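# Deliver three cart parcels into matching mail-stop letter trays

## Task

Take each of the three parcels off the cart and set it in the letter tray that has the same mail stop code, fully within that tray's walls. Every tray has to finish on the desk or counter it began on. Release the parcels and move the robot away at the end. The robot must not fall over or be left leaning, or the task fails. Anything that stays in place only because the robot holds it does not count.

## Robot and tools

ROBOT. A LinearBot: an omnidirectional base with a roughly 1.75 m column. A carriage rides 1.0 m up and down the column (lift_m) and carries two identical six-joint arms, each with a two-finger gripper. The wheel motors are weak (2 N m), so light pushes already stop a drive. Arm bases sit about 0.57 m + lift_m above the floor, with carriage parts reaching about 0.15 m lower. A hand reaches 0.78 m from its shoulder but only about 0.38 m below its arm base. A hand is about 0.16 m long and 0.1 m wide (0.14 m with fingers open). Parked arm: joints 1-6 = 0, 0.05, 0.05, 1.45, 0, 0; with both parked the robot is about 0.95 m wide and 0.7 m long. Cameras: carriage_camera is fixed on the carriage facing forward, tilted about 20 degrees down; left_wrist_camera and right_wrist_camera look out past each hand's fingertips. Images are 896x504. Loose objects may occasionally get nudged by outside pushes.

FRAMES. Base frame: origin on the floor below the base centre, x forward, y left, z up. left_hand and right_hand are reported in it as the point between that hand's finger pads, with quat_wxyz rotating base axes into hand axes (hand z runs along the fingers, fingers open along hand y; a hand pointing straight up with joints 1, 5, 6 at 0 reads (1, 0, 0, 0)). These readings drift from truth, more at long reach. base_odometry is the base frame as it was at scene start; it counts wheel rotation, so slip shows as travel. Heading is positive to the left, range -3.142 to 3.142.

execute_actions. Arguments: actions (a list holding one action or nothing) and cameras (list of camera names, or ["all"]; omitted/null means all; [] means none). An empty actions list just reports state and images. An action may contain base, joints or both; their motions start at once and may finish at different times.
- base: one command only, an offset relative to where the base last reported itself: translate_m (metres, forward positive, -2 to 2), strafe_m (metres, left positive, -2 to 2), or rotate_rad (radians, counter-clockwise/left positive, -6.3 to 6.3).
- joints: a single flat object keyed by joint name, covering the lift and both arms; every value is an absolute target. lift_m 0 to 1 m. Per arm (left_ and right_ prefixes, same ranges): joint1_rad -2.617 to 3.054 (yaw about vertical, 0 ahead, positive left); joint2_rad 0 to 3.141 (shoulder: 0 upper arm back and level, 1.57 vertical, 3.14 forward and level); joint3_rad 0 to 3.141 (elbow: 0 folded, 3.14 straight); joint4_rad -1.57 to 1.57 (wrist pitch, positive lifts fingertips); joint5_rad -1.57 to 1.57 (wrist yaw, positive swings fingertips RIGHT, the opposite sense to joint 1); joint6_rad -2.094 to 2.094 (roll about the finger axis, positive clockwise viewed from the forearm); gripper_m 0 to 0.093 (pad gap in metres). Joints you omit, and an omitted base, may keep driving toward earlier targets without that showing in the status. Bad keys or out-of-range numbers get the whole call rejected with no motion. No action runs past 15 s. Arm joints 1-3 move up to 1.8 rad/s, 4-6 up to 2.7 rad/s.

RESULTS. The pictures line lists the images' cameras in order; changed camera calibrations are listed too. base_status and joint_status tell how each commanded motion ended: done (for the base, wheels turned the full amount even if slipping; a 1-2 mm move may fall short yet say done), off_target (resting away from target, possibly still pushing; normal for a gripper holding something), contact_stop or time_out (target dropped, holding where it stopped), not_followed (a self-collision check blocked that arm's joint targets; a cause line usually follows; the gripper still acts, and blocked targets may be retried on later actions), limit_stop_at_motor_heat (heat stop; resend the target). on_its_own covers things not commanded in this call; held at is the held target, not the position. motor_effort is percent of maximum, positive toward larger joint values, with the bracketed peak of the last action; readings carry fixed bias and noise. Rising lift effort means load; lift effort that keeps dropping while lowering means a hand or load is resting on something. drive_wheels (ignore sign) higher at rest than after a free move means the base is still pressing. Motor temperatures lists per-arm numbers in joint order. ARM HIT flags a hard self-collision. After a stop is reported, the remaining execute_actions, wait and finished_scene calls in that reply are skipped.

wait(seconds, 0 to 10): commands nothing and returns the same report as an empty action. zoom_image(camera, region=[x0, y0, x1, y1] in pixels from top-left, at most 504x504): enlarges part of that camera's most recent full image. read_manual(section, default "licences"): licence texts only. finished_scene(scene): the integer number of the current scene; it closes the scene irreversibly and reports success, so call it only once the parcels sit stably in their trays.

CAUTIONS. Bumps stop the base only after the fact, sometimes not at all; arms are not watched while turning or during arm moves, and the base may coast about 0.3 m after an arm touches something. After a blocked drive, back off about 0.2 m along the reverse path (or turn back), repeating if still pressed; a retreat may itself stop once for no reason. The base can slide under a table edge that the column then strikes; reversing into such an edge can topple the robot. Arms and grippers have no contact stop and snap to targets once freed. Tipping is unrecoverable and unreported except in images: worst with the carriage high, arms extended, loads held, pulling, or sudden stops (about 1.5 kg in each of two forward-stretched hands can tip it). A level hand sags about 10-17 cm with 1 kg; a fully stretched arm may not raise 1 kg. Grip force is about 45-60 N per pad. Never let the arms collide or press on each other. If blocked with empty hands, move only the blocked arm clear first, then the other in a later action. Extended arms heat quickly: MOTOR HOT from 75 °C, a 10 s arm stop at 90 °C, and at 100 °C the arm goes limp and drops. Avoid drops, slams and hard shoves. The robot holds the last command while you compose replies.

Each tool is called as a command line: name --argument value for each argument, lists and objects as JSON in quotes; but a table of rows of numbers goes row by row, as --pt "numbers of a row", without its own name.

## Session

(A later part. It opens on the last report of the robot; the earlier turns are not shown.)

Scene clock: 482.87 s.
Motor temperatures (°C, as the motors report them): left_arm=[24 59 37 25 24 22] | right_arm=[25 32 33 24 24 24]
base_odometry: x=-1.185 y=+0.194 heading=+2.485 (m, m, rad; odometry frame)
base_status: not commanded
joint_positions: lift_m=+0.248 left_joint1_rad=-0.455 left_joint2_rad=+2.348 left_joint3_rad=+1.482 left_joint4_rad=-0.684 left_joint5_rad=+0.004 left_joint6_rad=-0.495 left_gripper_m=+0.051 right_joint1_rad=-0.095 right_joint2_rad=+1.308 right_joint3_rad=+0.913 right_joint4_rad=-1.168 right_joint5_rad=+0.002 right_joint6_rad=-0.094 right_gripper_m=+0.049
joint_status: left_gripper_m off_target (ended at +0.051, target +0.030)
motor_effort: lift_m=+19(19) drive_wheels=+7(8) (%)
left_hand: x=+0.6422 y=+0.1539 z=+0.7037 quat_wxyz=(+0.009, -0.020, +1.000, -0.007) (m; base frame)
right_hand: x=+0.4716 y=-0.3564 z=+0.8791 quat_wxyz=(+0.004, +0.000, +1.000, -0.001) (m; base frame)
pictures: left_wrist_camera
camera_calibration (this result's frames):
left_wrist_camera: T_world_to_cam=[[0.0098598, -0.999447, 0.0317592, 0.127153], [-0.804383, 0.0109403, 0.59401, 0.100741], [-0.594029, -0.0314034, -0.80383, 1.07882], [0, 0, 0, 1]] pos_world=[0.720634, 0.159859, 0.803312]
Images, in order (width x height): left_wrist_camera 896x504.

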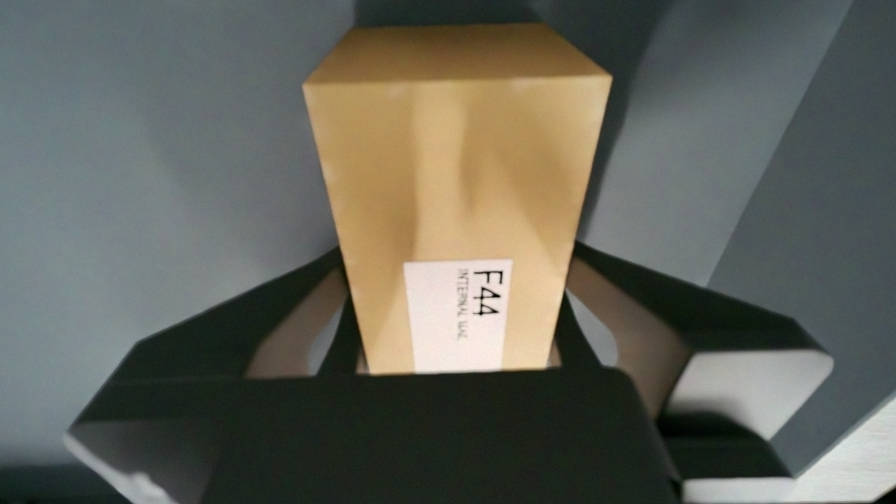

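execute_actions --actions '[{"joints": {"lift_m": 0.4}}]' --cameras '[]'

execute_actions --actions '[{"base": {"translate_m": -1.6}, "joints": {"lift_m": 0.5, "left_joint1_rad": 0.1, "left_joint2_rad": 1.3, "left_joint3_rad": 0.9, "left_joint4_rad": -1.17, "left_joint6_rad": 0.1}}]' --cameras '[]'

execute_actions --actions '[{"base": {"rotate_rad": 1.5}}]' --cameras '["carriage_camera"]'

Scene clock: 507.77 s.
Motor temperatures (°C, as the motors report them): left_arm=[24 57 35 25 24 22] | right_arm=[25 32 34 24 24 24]
base_odometry: x=-1.185 y=+0.194 heading=+2.485 (m, m, rad; odometry frame)
base_status: not commanded
joint_positions: lift_m=+0.400 left_joint1_rad=-0.455 left_joint2_rad=+2.350 left_joint3_rad=+1.482 left_joint4_rad=-0.682 left_joint5_rad=+0.003 left_joint6_rad=-0.495 left_gripper_m=+0.051 right_joint1_rad=-0.095 right_joint2_rad=+1.308 right_joint3_rad=+0.913 right_joint4_rad=-1.169 right_joint5_rad=+0.002 right_joint6_rad=-0.094 right_gripper_m=+0.049
joint_status: all done
motor_effort: lift_m=+19(23) drive_wheels=+6(7) (%)
left_hand: x=+0.6423 y=+0.1541 z=+0.8550 quat_wxyz=(+0.009, -0.020, +1.000, -0.006) (m; base frame)
right_hand: x=+0.4715 y=-0.3564 z=+1.0312 quat_wxyz=(+0.004, +0.000, +1.000, -0.001) (m; base frame)
pictures: none
No camera images: the call's "cameras" was empty. Leave "cameras" out to get every camera's image.

Scene clock: 513.37 s.
Motor temperatures (°C, as the motors report them): left_arm=[24 54 35 25 24 22] | right_arm=[25 32 34 24 24 24]
base_odometry: x=+0.082 y=-0.783 heading=+2.485 (m, m, rad; odometry frame)
base_status: done
joint_positions: lift_m=+0.500 left_joint1_rad=+0.096 left_joint2_rad=+1.315 left_joint3_rad=+0.923 left_joint4_rad=-1.167 left_joint5_rad=-0.005 left_joint6_rad=+0.094 left_gripper_m=+0.051 right_joint1_rad=-0.095 right_joint2_rad=+1.308 right_joint3_rad=+0.913 right_joint4_rad=-1.166 right_joint5_rad=+0.001 right_joint6_rad=-0.094 right_gripper_m=+0.049
joint_status: all done
motor_effort: lift_m=+19(24) drive_wheels=-8(47) (%)
left_hand: x=+0.4742 y=+0.3575 z=+1.1321 quat_wxyz=(+0.005, -0.001, +1.000, +0.003) (m; base frame)
right_hand: x=+0.4720 y=-0.3564 z=+1.1312 quat_wxyz=(+0.005, +0.000, +1.000, -0.001) (m; base frame)
pictures: none
No camera images: the call's "cameras" was empty. Leave "cameras" out to get every camera's image.

Scene clock: 516.40 s.
Motor temperatures (°C, as the motors report them): left_arm=[24 52 35 25 24 22] | right_arm=[25 32 34 24 24 24]
base_odometry: x=+0.082 y=-0.783 heading=-2.300 (m, m, rad; odometry frame)
base_status: done
joint_positions: lift_m=+0.500 left_joint1_rad=+0.096 left_joint2_rad=+1.315 left_joint3_rad=+0.923 left_joint4_rad=-1.164 left_joint5_rad=-0.004 left_joint6_rad=+0.094 left_gripper_m=+0.051 right_joint1_rad=-0.095 right_joint2_rad=+1.308 right_joint3_rad=+0.913 right_joint4_rad=-1.164 right_joint5_rad=+0.001 right_joint6_rad=-0.094 right_gripper_m=+0.049
joint_status: not commanded
motor_effort: lift_m=+19(19) drive_wheels=+18(46) (%)
left_hand: x=+0.4749 y=+0.3574 z=+1.1321 quat_wxyz=(+0.007, -0.001, +1.000, +0.003) (m; base frame)
right_hand: x=+0.4726 y=-0.3564 z=+1.1312 quat_wxyz=(+0.006, +0.000, +1.000, -0.001) (m; base frame)
pictures: carriage_camera
camera_calibration (this result's frames):
carriage_camera: T_world_to_cam=[[0.0469037, -0.998752, 0.0171844, -0.0320337], [-0.347921, -0.0324605, -0.936962, 1.43003], [0.93635, 0.0379681, -0.349009, 0.330956], [0, 0, 0, 1]] pos_world=[0.189148, 0.00185981, 1.45594]
Images, in order (width x height): carriage_camera 896x504.

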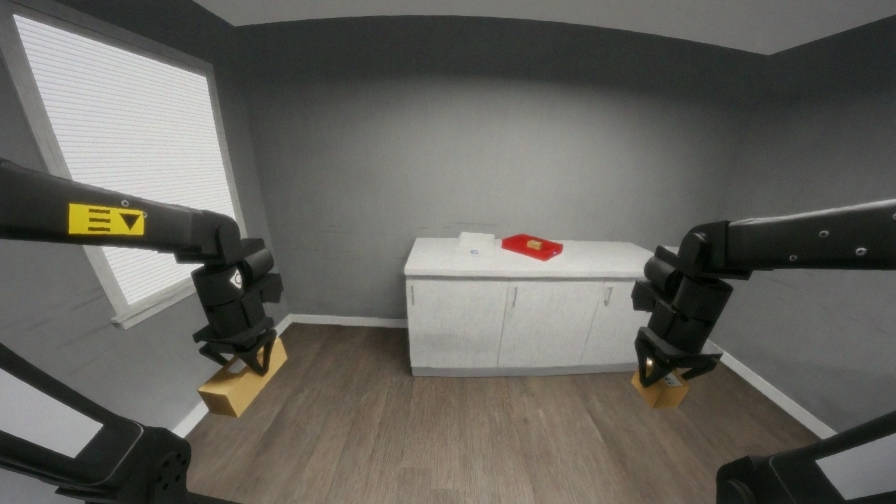

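execute_actions --actions '[{"base": {"translate_m": 1.02}, "joints": {"lift_m": 0.57, "right_joint1_rad": 0.4, "right_joint2_rad": 2.56, "right_joint3_rad": 2.124, "right_joint4_rad": -1.135, "right_joint6_rad": 0.6}}]' --cameras '["carriage_camera", "right_wrist_camera"]'

Scene clock: 527.73 s.
Motor temperatures (°C, as the motors report them): left_arm=[24 48 35 24 24 22] | right_arm=[25 34 34 24 24 24]
base_odometry: x=-0.597 y=-1.545 heading=-2.299 (m, m, rad; odometry frame)
base_status: done
joint_positions: lift_m=+0.570 left_joint1_rad=+0.096 left_joint2_rad=+1.315 left_joint3_rad=+0.917 left_joint4_rad=-1.167 left_joint5_rad=-0.004 left_joint6_rad=+0.094 left_gripper_m=+0.051 right_joint1_rad=+0.404 right_joint2_rad=+2.554 right_joint3_rad=+2.099 right_joint4_rad=-1.130 right_joint5_rad=+0.001 right_joint6_rad=+0.593 right_gripper_m=+0.049
joint_status: all done
motor_effort: lift_m=+19(23) drive_wheels=-14(47) (%)
left_hand: x=+0.4727 y=+0.3572 z=+1.2009 quat_wxyz=(+0.003, -0.001, +1.000, +0.002) (m; base frame)
right_hand: x=+0.7136 y=-0.1474 z=+1.0775 quat_wxyz=(-0.006, +0.095, +0.995, -0.004) (m; base frame)
pictures: carriage_camera, right_wrist_camera
camera_calibration (this result's frames):
carriage_camera: T_world_to_cam=[[0.0469037, -0.998752, 0.0171844, -0.0332381], [-0.347921, -0.0324605, -0.936962, 1.49569], [0.93635, 0.0379681, -0.349009, 0.355415], [0, 0, 0, 1]] pos_world=[0.189148, 0.00185981, 1.52602]
right_wrist_camera: T_world_to_cam=[[-0.253938, -0.96722, 0.00140839, 0.0397933], [-0.778721, 0.205312, 0.592824, -0.0490459], [-0.573681, 0.149444, -0.80533, 1.42225], [0, 0, 0, 1]] pos_world=[0.787831, -0.163988, 1.1744]
Images, in order (width x height): carriage_camera 896x504, right_wrist_camera 896x504.

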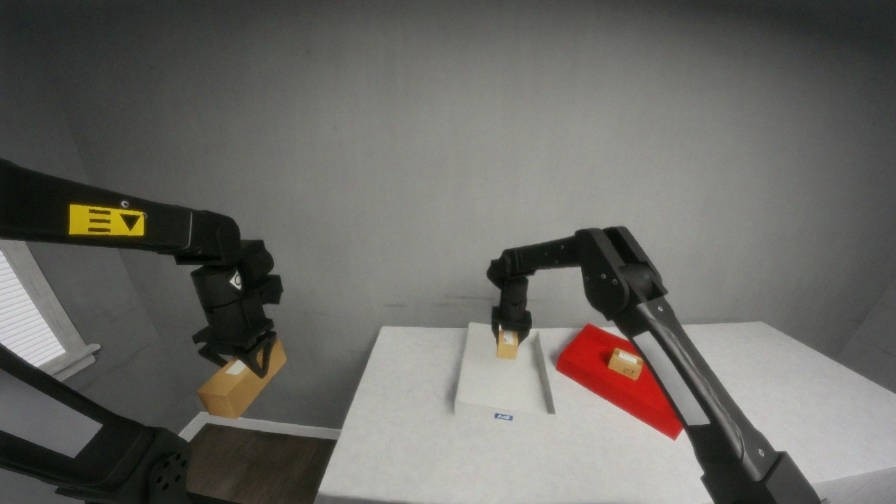

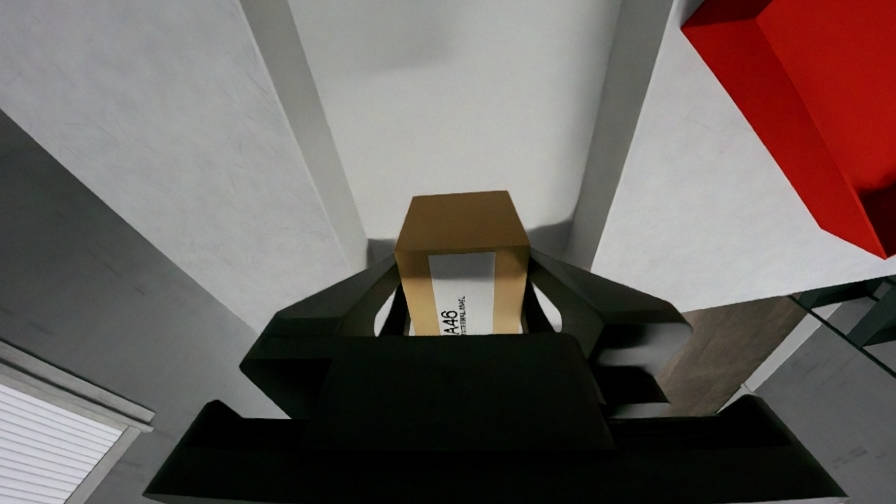

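execute_actions --actions '[{"joints": {"lift_m": 0.45}}]' --cameras '["right_wrist_camera"]'

Scene clock: 532.80 s.
Motor temperatures (°C, as the motors report them): left_arm=[24 46 35 24 24 22] | right_arm=[25 37 35 24 24 24]
base_odometry: x=-0.596 y=-1.545 heading=-2.299 (m, m, rad; odometry frame)
base_status: not commanded
joint_positions: lift_m=+0.450 left_joint1_rad=+0.096 left_joint2_rad=+1.315 left_joint3_rad=+0.917 left_joint4_rad=-1.167 left_joint5_rad=-0.004 left_joint6_rad=+0.094 left_gripper_m=+0.051 right_joint1_rad=+0.404 right_joint2_rad=+2.562 right_joint3_rad=+2.112 right_joint4_rad=-1.132 right_joint5_rad=+0.001 right_joint6_rad=+0.593 right_gripper_m=+0.049
joint_status: all done
motor_effort: lift_m=+20(20) drive_wheels=-13(13) (%)
left_hand: x=+0.4727 y=+0.3572 z=+1.0807 quat_wxyz=(+0.003, -0.001, +1.000, +0.002) (m; base frame)
right_hand: x=+0.7156 y=-0.1466 z=+0.9569 quat_wxyz=(-0.005, +0.095, +0.996, -0.003) (m; base frame)
pictures: right_wrist_camera
camera_calibration (this result's frames):
right_wrist_camera: T_world_to_cam=[[-0.253939, -0.96722, -0.000698758, 0.043354], [-0.780589, 0.204513, 0.59064, 0.0271444], [-0.571136, 0.150532, -0.806935, 1.3261], [0, 0, 0, 1]] pos_world=[0.789583, -0.163239, 1.05408]
Images, in order (width x height): right_wrist_camera 896x504.

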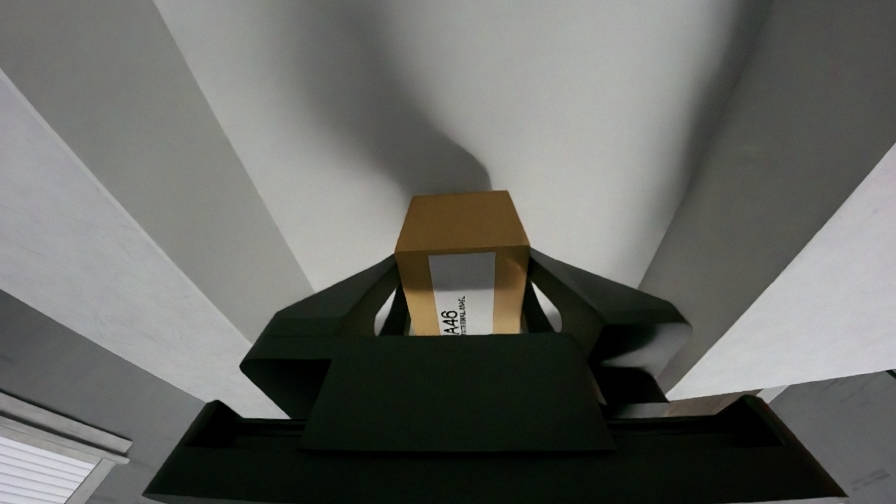

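execute_actions --actions '[{"joints": {"lift_m": 0.439}}]' --cameras '["right_wrist_camera"]'

Scene clock: 536.63 s.
Motor temperatures (°C, as the motors report them): left_arm=[24 45 35 24 24 22] | right_arm=[25 39 35 24 24 24]
base_odometry: x=-0.596 y=-1.545 heading=-2.299 (m, m, rad; odometry frame)
base_status: not commanded
joint_positions: lift_m=+0.439 left_joint1_rad=+0.096 left_joint2_rad=+1.315 left_joint3_rad=+0.917 left_joint4_rad=-1.168 left_joint5_rad=-0.004 left_joint6_rad=+0.094 left_gripper_m=+0.051 right_joint1_rad=+0.404 right_joint2_rad=+2.561 right_joint3_rad=+2.112 right_joint4_rad=-1.133 right_joint5_rad=+0.000 right_joint6_rad=+0.593 right_gripper_m=+0.049
joint_status: all done
motor_effort: lift_m=+19(20) drive_wheels=+7(11) (%)
left_hand: x=+0.4725 y=+0.3572 z=+1.0698 quat_wxyz=(+0.002, -0.001, +1.000, +0.002) (m; base frame)
right_hand: x=+0.7155 y=-0.1465 z=+0.9463 quat_wxyz=(-0.005, +0.095, +0.996, -0.003) (m; base frame)
pictures: right_wrist_camera
camera_calibration (this result's frames):
right_wrist_camera: T_world_to_cam=[[-0.253948, -0.967217, -0.00130107, 0.0439837], [-0.78041, 0.204106, 0.591017, 0.0327438], [-0.571376, 0.151103, -0.806658, 1.31747], [0, 0, 0, 1]] pos_world=[0.789496, -0.163215, 1.04345]
Images, in order (width x height): right_wrist_camera 896x504.

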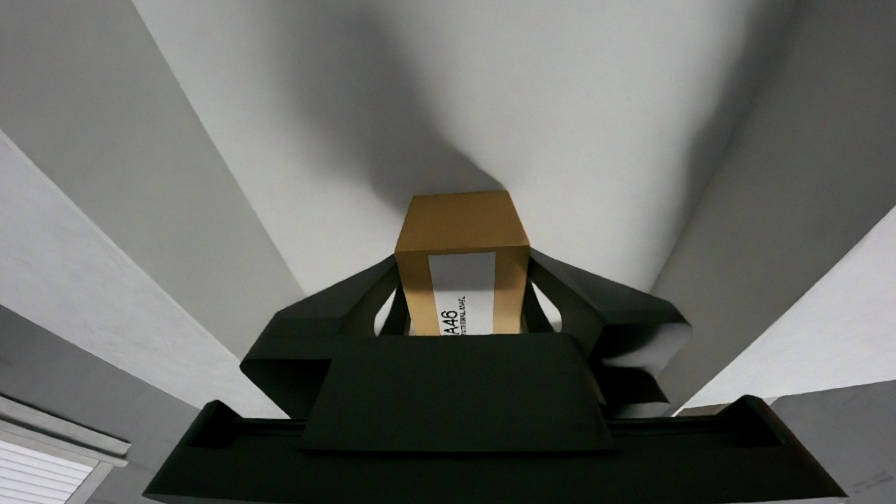

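execute_actions --actions '[{"joints": {"right_gripper_m": 0.093}}]' --cameras '[]'

execute_actions --actions '[{"joints": {"lift_m": 0.55}}]' --cameras '[]'

execute_actions --actions '[{"base": {"translate_m": -2.0}, "joints": {"right_joint2_rad": 1.3}}]' --cameras '["carriage_camera"]'

Scene clock: 556.70 s.
Motor temperatures (°C, as the motors report them): left_arm=[24 41 35 24 24 22] | right_arm=[25 47 36 24 24 24]
base_odometry: x=-0.596 y=-1.545 heading=-2.299 (m, m, rad; odometry frame)
base_status: not commanded
joint_positions: lift_m=+0.439 left_joint1_rad=+0.096 left_joint2_rad=+1.315 left_joint3_rad=+0.917 left_joint4_rad=-1.168 left_joint5_rad=-0.004 left_joint6_rad=+0.094 left_gripper_m=+0.051 right_joint1_rad=+0.404 right_joint2_rad=+2.561 right_joint3_rad=+2.112 right_joint4_rad=-1.133 right_joint5_rad=+0.000 right_joint6_rad=+0.593 right_gripper_m=+0.093
joint_status: all done
motor_effort: lift_m=+19(19) drive_wheels=+8(6) (%)
left_hand: x=+0.4725 y=+0.3572 z=+1.0698 quat_wxyz=(+0.002, -0.001, +1.000, +0.002) (m; base frame)
right_hand: x=+0.7155 y=-0.1465 z=+0.9463 quat_wxyz=(-0.005, +0.095, +0.996, -0.003) (m; base frame)
pictures: none
No camera images: the call's "cameras" was empty. Leave "cameras" out to get every camera's image.

Scene clock: 557.67 s.
Motor temperatures (°C, as the motors report them): left_arm=[24 41 35 24 24 22] | right_arm=[25 48 36 24 24 24]
base_odometry: x=-0.596 y=-1.545 heading=-2.299 (m, m, rad; odometry frame)
base_status: not commanded
joint_positions: lift_m=+0.550 left_joint1_rad=+0.096 left_joint2_rad=+1.315 left_joint3_rad=+0.917 left_joint4_rad=-1.167 left_joint5_rad=-0.004 left_joint6_rad=+0.094 left_gripper_m=+0.051 right_joint1_rad=+0.404 right_joint2_rad=+2.554 right_joint3_rad=+2.112 right_joint4_rad=-1.133 right_joint5_rad=+0.000 right_joint6_rad=+0.593 right_gripper_m=+0.093
joint_status: all done
motor_effort: lift_m=+19(23) drive_wheels=+3(6) (%)
left_hand: x=+0.4726 y=+0.3572 z=+1.1808 quat_wxyz=(+0.002, -0.001, +1.000, +0.002) (m; base frame)
right_hand: x=+0.7163 y=-0.1461 z=+1.0606 quat_wxyz=(-0.002, +0.095, +0.996, -0.001) (m; base frame)
pictures: none
No camera images: the call's "cameras" was empty. Leave "cameras" out to get every camera's image.

Scene clock: 564.07 s.
Motor temperatures (°C, as the motors report them): left_arm=[24 40 35 24 24 22] | right_arm=[25 46 36 26 24 24]
base_odometry: x=+0.732 y=-0.050 heading=-2.298 (m, m, rad; odometry frame)
base_status: done
joint_positions: lift_m=+0.550 left_joint1_rad=+0.096 left_joint2_rad=+1.315 left_joint3_rad=+0.917 left_joint4_rad=-1.165 left_joint5_rad=-0.001 left_joint6_rad=+0.095 left_gripper_m=+0.051 right_joint1_rad=+0.404 right_joint2_rad=+1.301 right_joint3_rad=+2.123 right_joint4_rad=-1.124 right_joint5_rad=+0.001 right_joint6_rad=+0.593 right_gripper_m=+0.093
joint_status: all done
motor_effort: lift_m=+19(19) drive_wheels=-13(57) (%)
left_hand: x=+0.4732 y=+0.3568 z=+1.1808 quat_wxyz=(+0.004, -0.001, +1.000, +0.001) (m; base frame)
right_hand: x=+0.5526 y=-0.2163 z=+1.6125 quat_wxyz=(+0.521, +0.076, +0.802, +0.283) (m; base frame)
pictures: carriage_camera
camera_calibration (this result's frames):
carriage_camera: T_world_to_cam=[[0.0469037, -0.998752, 0.0171844, -0.0328936], [-0.347921, -0.0324605, -0.936962, 1.47691], [0.93635, 0.0379681, -0.349009, 0.348419], [0, 0, 0, 1]] pos_world=[0.189148, 0.00185981, 1.50597]
Images, in order (width x height): carriage_camera 896x504.

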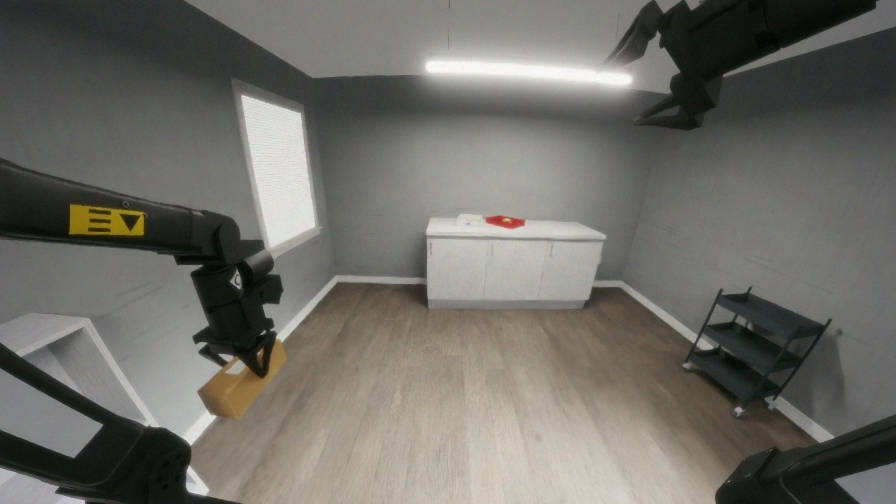

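execute_actions --actions '[{"base": {"rotate_rad": -3.14}, "joints": {"right_joint1_rad": 0, "right_joint2_rad": 0.05, "right_joint3_rad": 0.05, "right_joint4_rad": 1.45, "right_joint6_rad": 0}}]' --cameras '["carriage_camera"]'

Scene clock: 571.73 s.
Motor temperatures (°C, as the motors report them): left_arm=[24 39 35 24 24 22] | right_arm=[25 43 35 26 24 24]
base_odometry: x=+0.732 y=-0.050 heading=+0.847 (m, m, rad; odometry frame)
base_status: done
joint_positions: lift_m=+0.550 left_joint1_rad=+0.096 left_joint2_rad=+1.315 left_joint3_rad=+0.917 left_joint4_rad=-1.158 left_joint5_rad=-0.001 left_joint6_rad=+0.095 left_gripper_m=+0.051 right_joint1_rad=+0.010 right_joint2_rad=+0.069 right_joint3_rad=+0.064 right_joint4_rad=+1.444 right_joint5_rad=+0.001 right_joint6_rad=+0.007 right_gripper_m=+0.093
joint_status: all done
motor_effort: lift_m=+19(19) drive_wheels=+16(54) (%)
left_hand: x=+0.4748 y=+0.3570 z=+1.1808 quat_wxyz=(+0.007, -0.001, +1.000, +0.001) (m; base frame)
right_hand: x=+0.3041 y=-0.3368 z=+1.5316 quat_wxyz=(+0.998, +0.000, +0.066, +0.008) (m; base frame)
pictures: carriage_camera
camera_calibration (this result's frames):
carriage_camera: T_world_to_cam=[[0.0469037, -0.998752, 0.0171844, -0.0328936], [-0.347921, -0.0324605, -0.936962, 1.47691], [0.93635, 0.0379681, -0.349009, 0.348419], [0, 0, 0, 1]] pos_world=[0.189148, 0.00185981, 1.50597]
Images, in order (width x height): carriage_camera 896x504.

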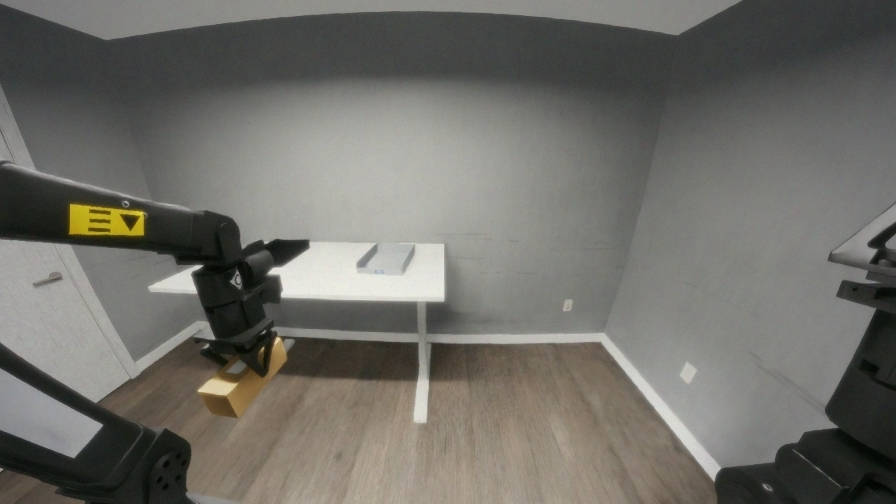

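zoom_image --camera "carriage_camera" --region '[345, 235, 425, 285]'

Region (345, 235, 425, 285) of carriage_camera's 896x504 image, scaled by 6.300, with more detail than that image has; it fills the top 315 rows of this view, and the rest is white.

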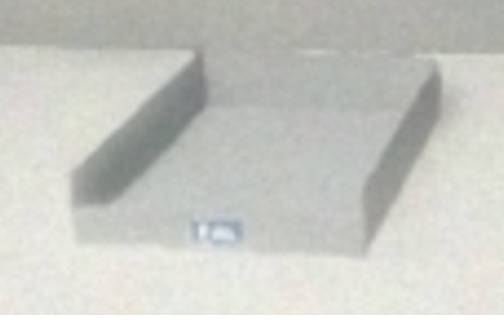

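execute_actions --actions '[{"base": {"translate_m": 0.72}, "joints": {"lift_m": 0.67, "left_joint1_rad": 0.169, "left_joint2_rad": 2.597, "left_joint3_rad": 1.946, "left_joint4_rad": -0.92, "left_joint6_rad": 0.169}}]' --cameras '["carriage_camera", "left_wrist_camera"]'

Scene clock: 604.83 s.
Motor temperatures (°C, as the motors report them): left_arm=[24 39 35 24 24 22] | right_arm=[25 37 34 24 24 24]
base_odometry: x=+1.210 y=+0.489 heading=+0.846 (m, m, rad; odometry frame)
base_status: done
joint_positions: lift_m=+0.670 left_joint1_rad=+0.165 left_joint2_rad=+2.593 left_joint3_rad=+1.920 left_joint4_rad=-0.916 left_joint5_rad=-0.001 left_joint6_rad=+0.163 left_gripper_m=+0.051 right_joint1_rad=+0.010 right_joint2_rad=+0.064 right_joint3_rad=+0.064 right_joint4_rad=+1.448 right_joint5_rad=+0.001 right_joint6_rad=+0.007 right_gripper_m=+0.093
joint_status: all done
motor_effort: lift_m=+18(24) drive_wheels=-13(44) (%)
left_hand: x=+0.7330 y=+0.4143 z=+1.1168 quat_wxyz=(-0.010, -0.001, +1.000, -0.001) (m; base frame)
right_hand: x=+0.3017 y=-0.3368 z=+1.6519 quat_wxyz=(+0.998, +0.000, +0.062, +0.008) (m; base frame)
pictures: carriage_camera, left_wrist_camera
camera_calibration (this result's frames):
carriage_camera: T_world_to_cam=[[0.0469037, -0.998752, 0.0171844, -0.0349568], [-0.347921, -0.0324605, -0.936962, 1.5894], [0.93635, 0.0379681, -0.349009, 0.390322], [0, 0, 0, 1]] pos_world=[0.189148, 0.00185981, 1.62604]
left_wrist_camera: T_world_to_cam=[[-0.0266586, -0.99942, 0.0212099, 0.411865], [-0.781355, 0.0340666, 0.623157, -0.133519], [-0.623518, 0.0000400394, -0.781809, 1.45701], [0, 0, 0, 1]] pos_world=[0.815125, 0.416116, 1.21357]
Images, in order (width x height): carriage_camera 896x504, left_wrist_camera 896x504.

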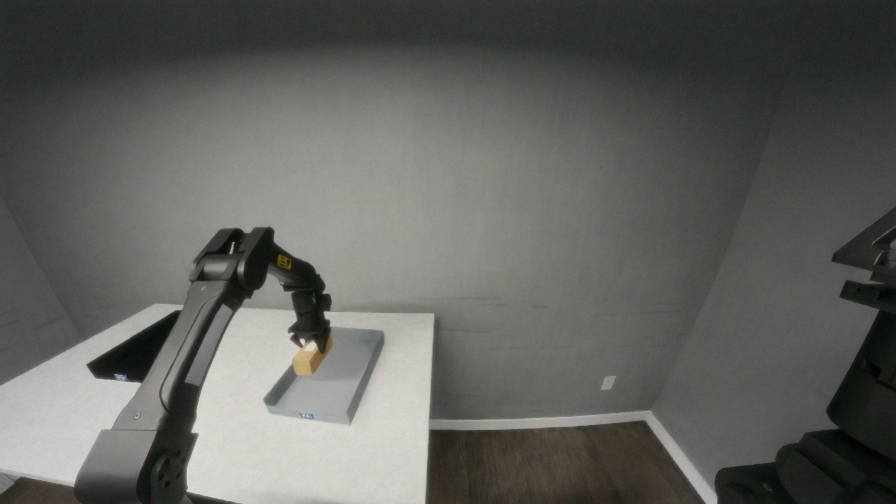

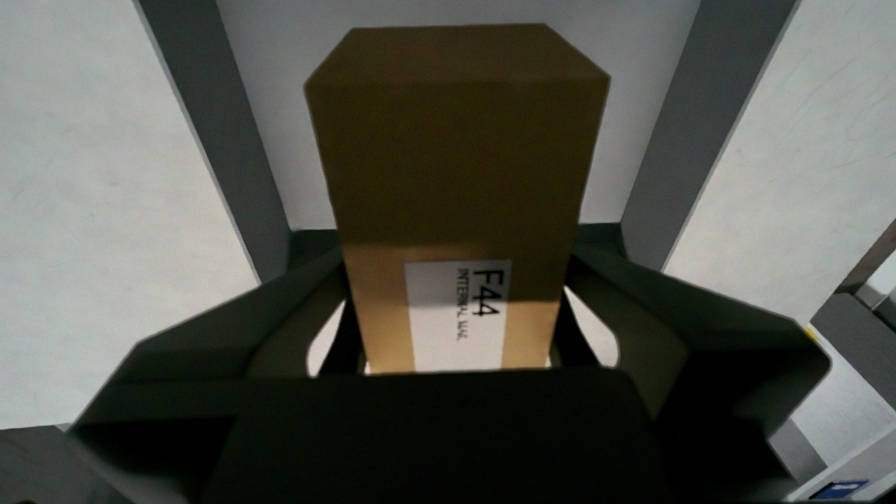

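zoom_image --camera "carriage_camera" --region '[282, 400, 330, 432]'

zoom_image --camera "carriage_camera" --region '[96, 362, 144, 394]'

Region (282, 400, 330, 432) of carriage_camera's 896x504 image, scaled by 10.500, with more detail than that image has.

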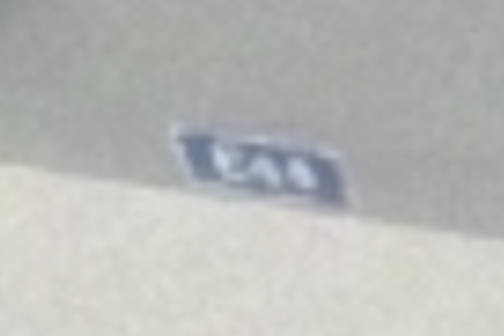

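Region (96, 362, 144, 394) of carriage_camera's 896x504 image, scaled by 10.500, with more detail than that image has.

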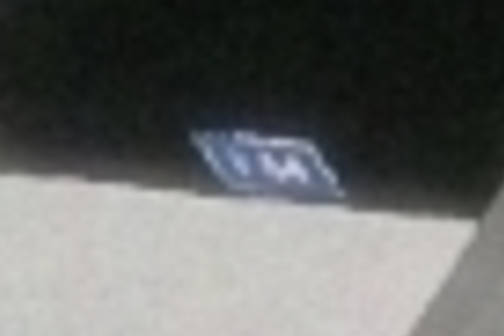

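execute_actions --actions '[{"base": {"strafe_m": 0.9}, "joints": {"left_joint1_rad": -0.169, "left_joint6_rad": -0.169}}]' --cameras '["carriage_camera", "left_wrist_camera"]'

Scene clock: 621.60 s.
Motor temperatures (°C, as the motors report them): left_arm=[24 49 38 24 24 22] | right_arm=[25 35 34 24 24 24]
base_odometry: x=+0.537 y=+1.086 heading=+0.845 (m, m, rad; odometry frame)
base_status: done
joint_positions: lift_m=+0.670 left_joint1_rad=-0.167 left_joint2_rad=+2.593 left_joint3_rad=+1.920 left_joint4_rad=-0.914 left_joint5_rad=+0.006 left_joint6_rad=-0.163 left_gripper_m=+0.051 right_joint1_rad=+0.010 right_joint2_rad=+0.064 right_joint3_rad=+0.064 right_joint4_rad=+1.449 right_joint5_rad=+0.001 right_joint6_rad=+0.007 right_gripper_m=+0.093
joint_status: all done
motor_effort: lift_m=+19(18) drive_wheels=-7(49) (%)
left_hand: x=+0.7333 y=+0.2577 z=+1.1168 quat_wxyz=(-0.009, +0.002, +1.000, -0.002) (m; base frame)
right_hand: x=+0.3014 y=-0.3368 z=+1.6519 quat_wxyz=(+0.998, +0.000, +0.061, +0.008) (m; base frame)
pictures: carriage_camera, left_wrist_camera
camera_calibration (this result's frames):
carriage_camera: T_world_to_cam=[[0.0469037, -0.998752, 0.0171844, -0.0349568], [-0.347921, -0.0324605, -0.936962, 1.5894], [0.93635, 0.0379681, -0.349009, 0.390322], [0, 0, 0, 1]] pos_world=[0.189148, 0.00185981, 1.62604]
left_wrist_camera: T_world_to_cam=[[-0.0327282, -0.999219, 0.0221301, 0.258781], [-0.782266, 0.0393912, 0.621698, -0.127], [-0.622084, 0.00303545, -0.782945, 1.45666], [0, 0, 0, 1]] pos_world=[0.815284, 0.25916, 1.21371]
Images, in order (width x height): carriage_camera 896x504, left_wrist_camera 896x504.

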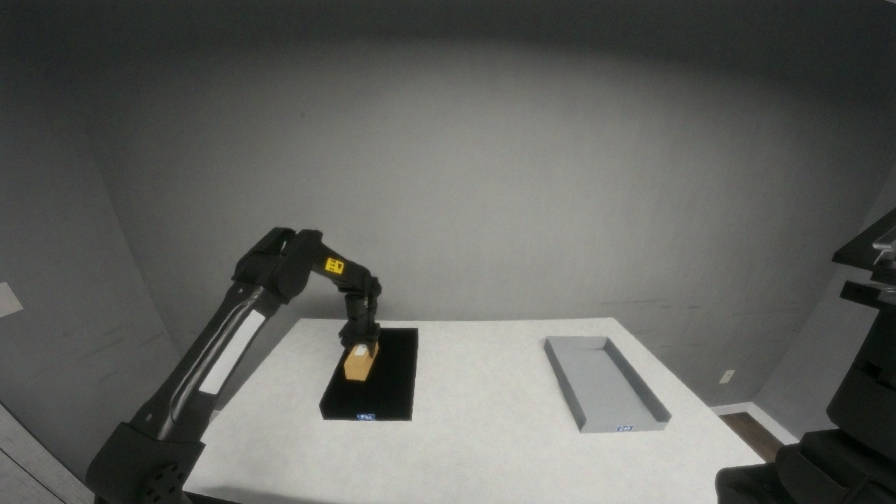

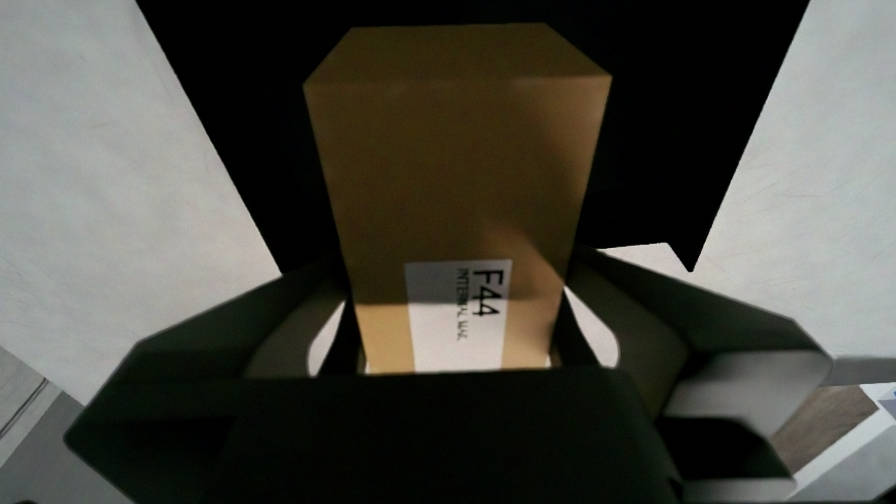

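zoom_image --camera "carriage_camera" --region '[342, 400, 390, 432]'

zoom_image --camera "carriage_camera" --region '[600, 412, 648, 444]'

Region (342, 400, 390, 432) of carriage_camera's 896x504 image, scaled by 10.500, with more detail than that image has.

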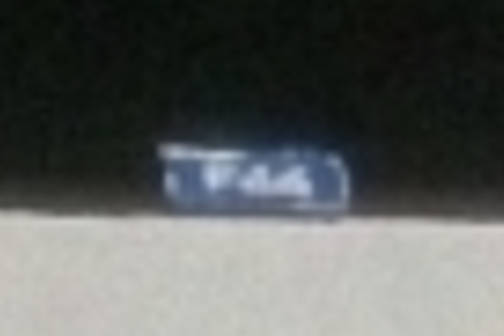

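Region (600, 412, 648, 444) of carriage_camera's 896x504 image, scaled by 10.500, with more detail than that image has.

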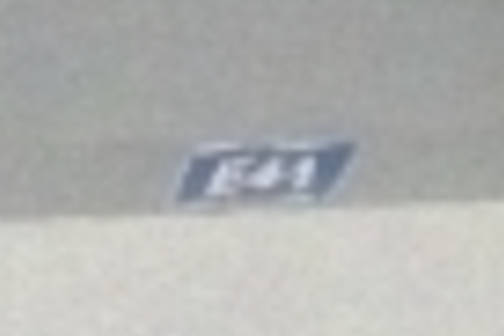

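execute_actions --actions '[{"base": {"translate_m": 0.055}, "joints": {"lift_m": 0.59}}]' --cameras '[]'

execute_actions --actions '[{"joints": {"lift_m": 0.56}}]' --cameras '["carriage_camera", "left_wrist_camera"]'

Scene clock: 639.57 s.
Motor temperatures (°C, as the motors report them): left_arm=[24 56 39 24 24 22] | right_arm=[25 34 33 24 24 24]
base_odometry: x=+0.573 y=+1.127 heading=+0.846 (m, m, rad; odometry frame)
base_status: done
joint_positions: lift_m=+0.590 left_joint1_rad=-0.167 left_joint2_rad=+2.594 left_joint3_rad=+1.927 left_joint4_rad=-0.916 left_joint5_rad=+0.006 left_joint6_rad=-0.163 left_gripper_m=+0.051 right_joint1_rad=+0.010 right_joint2_rad=+0.064 right_joint3_rad=+0.064 right_joint4_rad=+1.449 right_joint5_rad=+0.001 right_joint6_rad=+0.007 right_gripper_m=+0.093
joint_status: all done
motor_effort: lift_m=+19(19) drive_wheels=-11(33) (%)
left_hand: x=+0.7350 y=+0.2575 z=+1.0378 quat_wxyz=(-0.007, +0.002, +1.000, -0.002) (m; base frame)
right_hand: x=+0.3014 y=-0.3368 z=+1.5718 quat_wxyz=(+0.998, +0.000, +0.061, +0.008) (m; base frame)
pictures: none
No camera images: the call's "cameras" was empty. Leave "cameras" out to get every camera's image.

Scene clock: 640.20 s.
Motor temperatures (°C, as the motors report them): left_arm=[24 56 39 24 24 22] | right_arm=[25 34 33 24 24 24]
base_odometry: x=+0.573 y=+1.127 heading=+0.846 (m, m, rad; odometry frame)
base_status: not commanded
joint_positions: lift_m=+0.560 left_joint1_rad=-0.167 left_joint2_rad=+2.599 left_joint3_rad=+1.927 left_joint4_rad=-0.917 left_joint5_rad=+0.006 left_joint6_rad=-0.163 left_gripper_m=+0.051 right_joint1_rad=+0.010 right_joint2_rad=+0.064 right_joint3_rad=+0.064 right_joint4_rad=+1.449 right_joint5_rad=+0.001 right_joint6_rad=+0.007 right_gripper_m=+0.093
joint_status: all done
motor_effort: lift_m=+19(21) drive_wheels=-9(11) (%)
left_hand: x=+0.7338 y=+0.2577 z=+1.0057 quat_wxyz=(-0.010, +0.002, +1.000, -0.001) (m; base frame)
right_hand: x=+0.3014 y=-0.3368 z=+1.5418 quat_wxyz=(+0.998, +0.000, +0.061, +0.008) (m; base frame)
pictures: carriage_camera, left_wrist_camera
camera_calibration (this result's frames):
carriage_camera: T_world_to_cam=[[0.0469037, -0.998752, 0.0171844, -0.0330642], [-0.347921, -0.0324605, -0.936962, 1.48621], [0.93635, 0.0379681, -0.349009, 0.351885], [0, 0, 0, 1]] pos_world=[0.189148, 0.00185981, 1.5159]
left_wrist_camera: T_world_to_cam=[[-0.0326953, -0.999234, 0.0214964, 0.261864], [-0.781135, 0.0389646, 0.623145, -0.0597272], [-0.623506, 0.00358233, -0.781811, 1.36966], [0, 0, 0, 1]] pos_world=[0.8159, 0.259084, 1.10241]
Images, in order (width x height): carriage_camera 896x504, left_wrist_camera 896x504.

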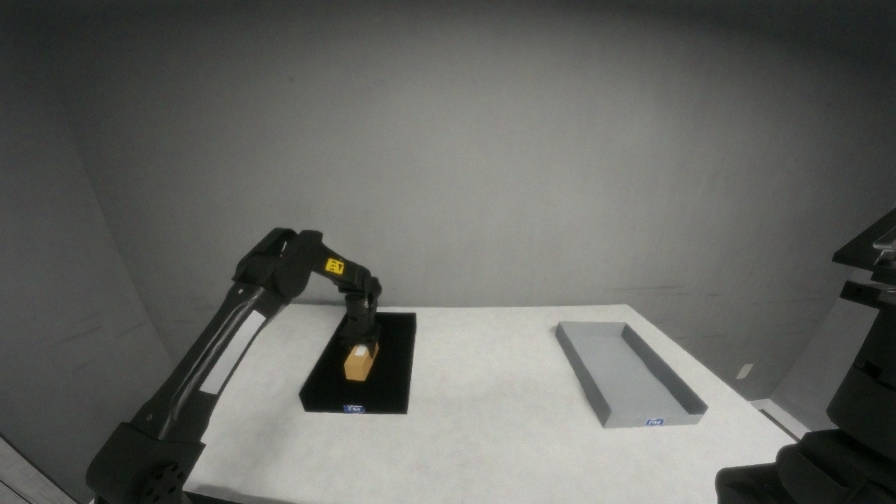

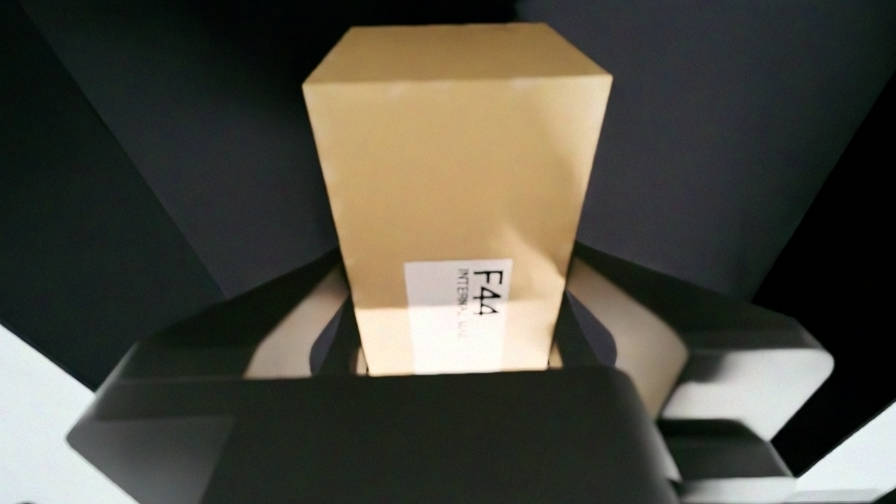

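execute_actions --actions '[{"joints": {"lift_m": 0.552}}]' --cameras '["left_wrist_camera"]'

Scene clock: 645.20 s.
Motor temperatures (°C, as the motors report them): left_arm=[24 58 39 24 24 22] | right_arm=[25 33 33 24 24 24]
base_odometry: x=+0.573 y=+1.127 heading=+0.846 (m, m, rad; odometry frame)
base_status: not commanded
joint_positions: lift_m=+0.552 left_joint1_rad=-0.167 left_joint2_rad=+2.598 left_joint3_rad=+1.927 left_joint4_rad=-0.916 left_joint5_rad=+0.005 left_joint6_rad=-0.163 left_gripper_m=+0.051 right_joint1_rad=+0.010 right_joint2_rad=+0.064 right_joint3_rad=+0.064 right_joint4_rad=+1.448 right_joint5_rad=+0.001 right_joint6_rad=+0.007 right_gripper_m=+0.093
joint_status: all done
motor_effort: lift_m=+19(20) drive_wheels=+5(12) (%)
left_hand: x=+0.7341 y=+0.2577 z=+0.9980 quat_wxyz=(-0.009, +0.002, +1.000, -0.001) (m; base frame)
right_hand: x=+0.3015 y=-0.3368 z=+1.5338 quat_wxyz=(+0.998, +0.000, +0.061, +0.008) (m; base frame)
pictures: left_wrist_camera
camera_calibration (this result's frames):
left_wrist_camera: T_world_to_cam=[[-0.0327356, -0.999237, 0.0213232, 0.262249], [-0.782111, 0.0388939, 0.621924, -0.052735], [-0.622279, 0.00368199, -0.782787, 1.36396], [0, 0, 0, 1]] pos_world=[0.816106, 0.259078, 1.0949]
Images, in order (width x height): left_wrist_camera 896x504.

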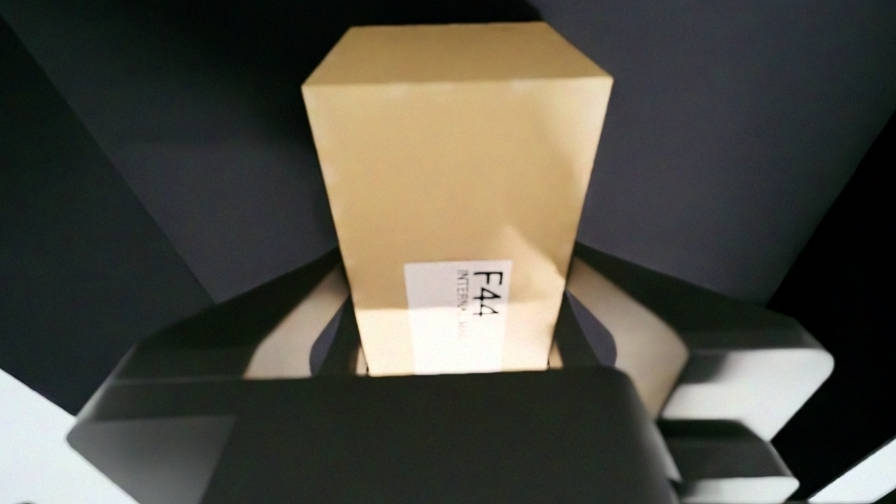

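execute_actions --actions '[{"joints": {"left_gripper_m": 0.093}}]' --cameras '[]'

execute_actions --actions '[{"joints": {"lift_m": 0.66}}]' --cameras '[]'

execute_actions --actions '[{"base": {"translate_m": -0.4}, "joints": {"left_joint2_rad": 1.3}}]' --cameras '["carriage_camera"]'

Scene clock: 651.77 s.
Motor temperatures (°C, as the motors report them): left_arm=[24 59 39 24 24 22] | right_arm=[25 33 33 24 24 24]
base_odometry: x=+0.573 y=+1.127 heading=+0.846 (m, m, rad; odometry frame)
base_status: not commanded
joint_positions: lift_m=+0.552 left_joint1_rad=-0.167 left_joint2_rad=+2.598 left_joint3_rad=+1.927 left_joint4_rad=-0.916 left_joint5_rad=+0.005 left_joint6_rad=-0.163 left_gripper_m=+0.093 right_joint1_rad=+0.010 right_joint2_rad=+0.064 right_joint3_rad=+0.064 right_joint4_rad=+1.448 right_joint5_rad=+0.001 right_joint6_rad=+0.007 right_gripper_m=+0.093
joint_status: all done
motor_effort: lift_m=+19(19) drive_wheels=+7(4) (%)
left_hand: x=+0.7341 y=+0.2577 z=+0.9980 quat_wxyz=(-0.009, +0.002, +1.000, -0.001) (m; base frame)
right_hand: x=+0.3015 y=-0.3368 z=+1.5338 quat_wxyz=(+0.998, +0.000, +0.061, +0.008) (m; base frame)
pictures: none
No camera images: the call's "cameras" was empty. Leave "cameras" out to get every camera's image.

Scene clock: 652.73 s.
Motor temperatures (°C, as the motors report them): left_arm=[24 60 40 24 24 22] | right_arm=[25 33 33 24 24 24]
base_odometry: x=+0.573 y=+1.127 heading=+0.846 (m, m, rad; odometry frame)
base_status: not commanded
joint_positions: lift_m=+0.660 left_joint1_rad=-0.167 left_joint2_rad=+2.593 left_joint3_rad=+1.927 left_joint4_rad=-0.918 left_joint5_rad=+0.005 left_joint6_rad=-0.163 left_gripper_m=+0.093 right_joint1_rad=+0.010 right_joint2_rad=+0.064 right_joint3_rad=+0.064 right_joint4_rad=+1.449 right_joint5_rad=+0.001 right_joint6_rad=+0.007 right_gripper_m=+0.093
joint_status: all done
motor_effort: lift_m=+19(23) drive_wheels=-9(11) (%)
left_hand: x=+0.7347 y=+0.2576 z=+1.1083 quat_wxyz=(-0.007, +0.002, +1.000, -0.001) (m; base frame)
right_hand: x=+0.3014 y=-0.3368 z=+1.6418 quat_wxyz=(+0.998, +0.000, +0.061, +0.008) (m; base frame)
pictures: none
No camera images: the call's "cameras" was empty. Leave "cameras" out to get every camera's image.

Scene clock: 655.63 s.
Motor temperatures (°C, as the motors report them): left_arm=[24 58 40 24 24 22] | right_arm=[25 33 33 24 24 24]
base_odometry: x=+0.307 y=+0.828 heading=+0.846 (m, m, rad; odometry frame)
base_status: done
joint_positions: lift_m=+0.660 left_joint1_rad=-0.168 left_joint2_rad=+1.305 left_joint3_rad=+1.940 left_joint4_rad=-0.908 left_joint5_rad=+0.005 left_joint6_rad=-0.163 left_gripper_m=+0.093 right_joint1_rad=+0.010 right_joint2_rad=+0.064 right_joint3_rad=+0.064 right_joint4_rad=+1.449 right_joint5_rad=+0.001 right_joint6_rad=+0.006 right_gripper_m=+0.093
joint_status: all done
motor_effort: lift_m=+19(19) drive_wheels=-5(49) (%)
left_hand: x=+0.6140 y=+0.2778 z=+1.7030 quat_wxyz=(+0.596, +0.003, +0.797, -0.102) (m; base frame)
right_hand: x=+0.3013 y=-0.3368 z=+1.6418 quat_wxyz=(+0.998, +0.000, +0.061, +0.008) (m; base frame)
pictures: carriage_camera
camera_calibration (this result's frames):
carriage_camera: T_world_to_cam=[[0.0469037, -0.998752, 0.0171844, -0.0347834], [-0.347921, -0.0324605, -0.936962, 1.57995], [0.93635, 0.0379681, -0.349009, 0.386801], [0, 0, 0, 1]] pos_world=[0.189148, 0.00185981, 1.61595]
Images, in order (width x height): carriage_camera 896x504.

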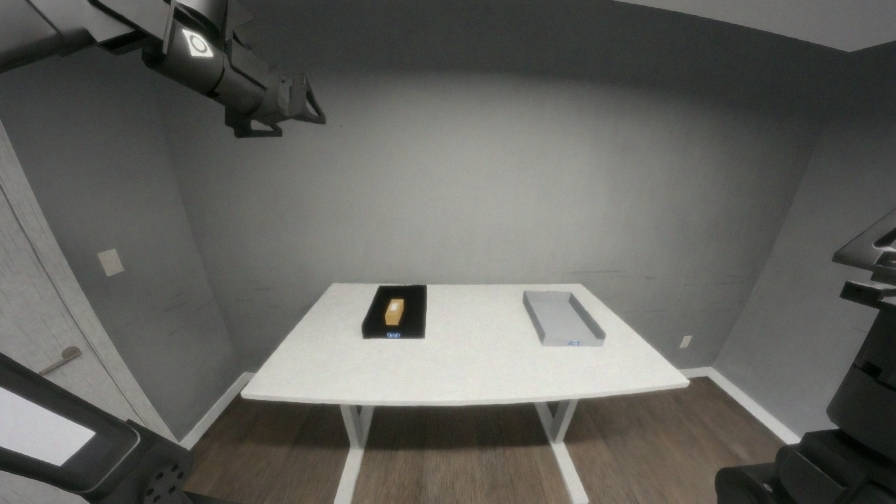

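finished_scene --scene 1

The scene is finished: the task was done.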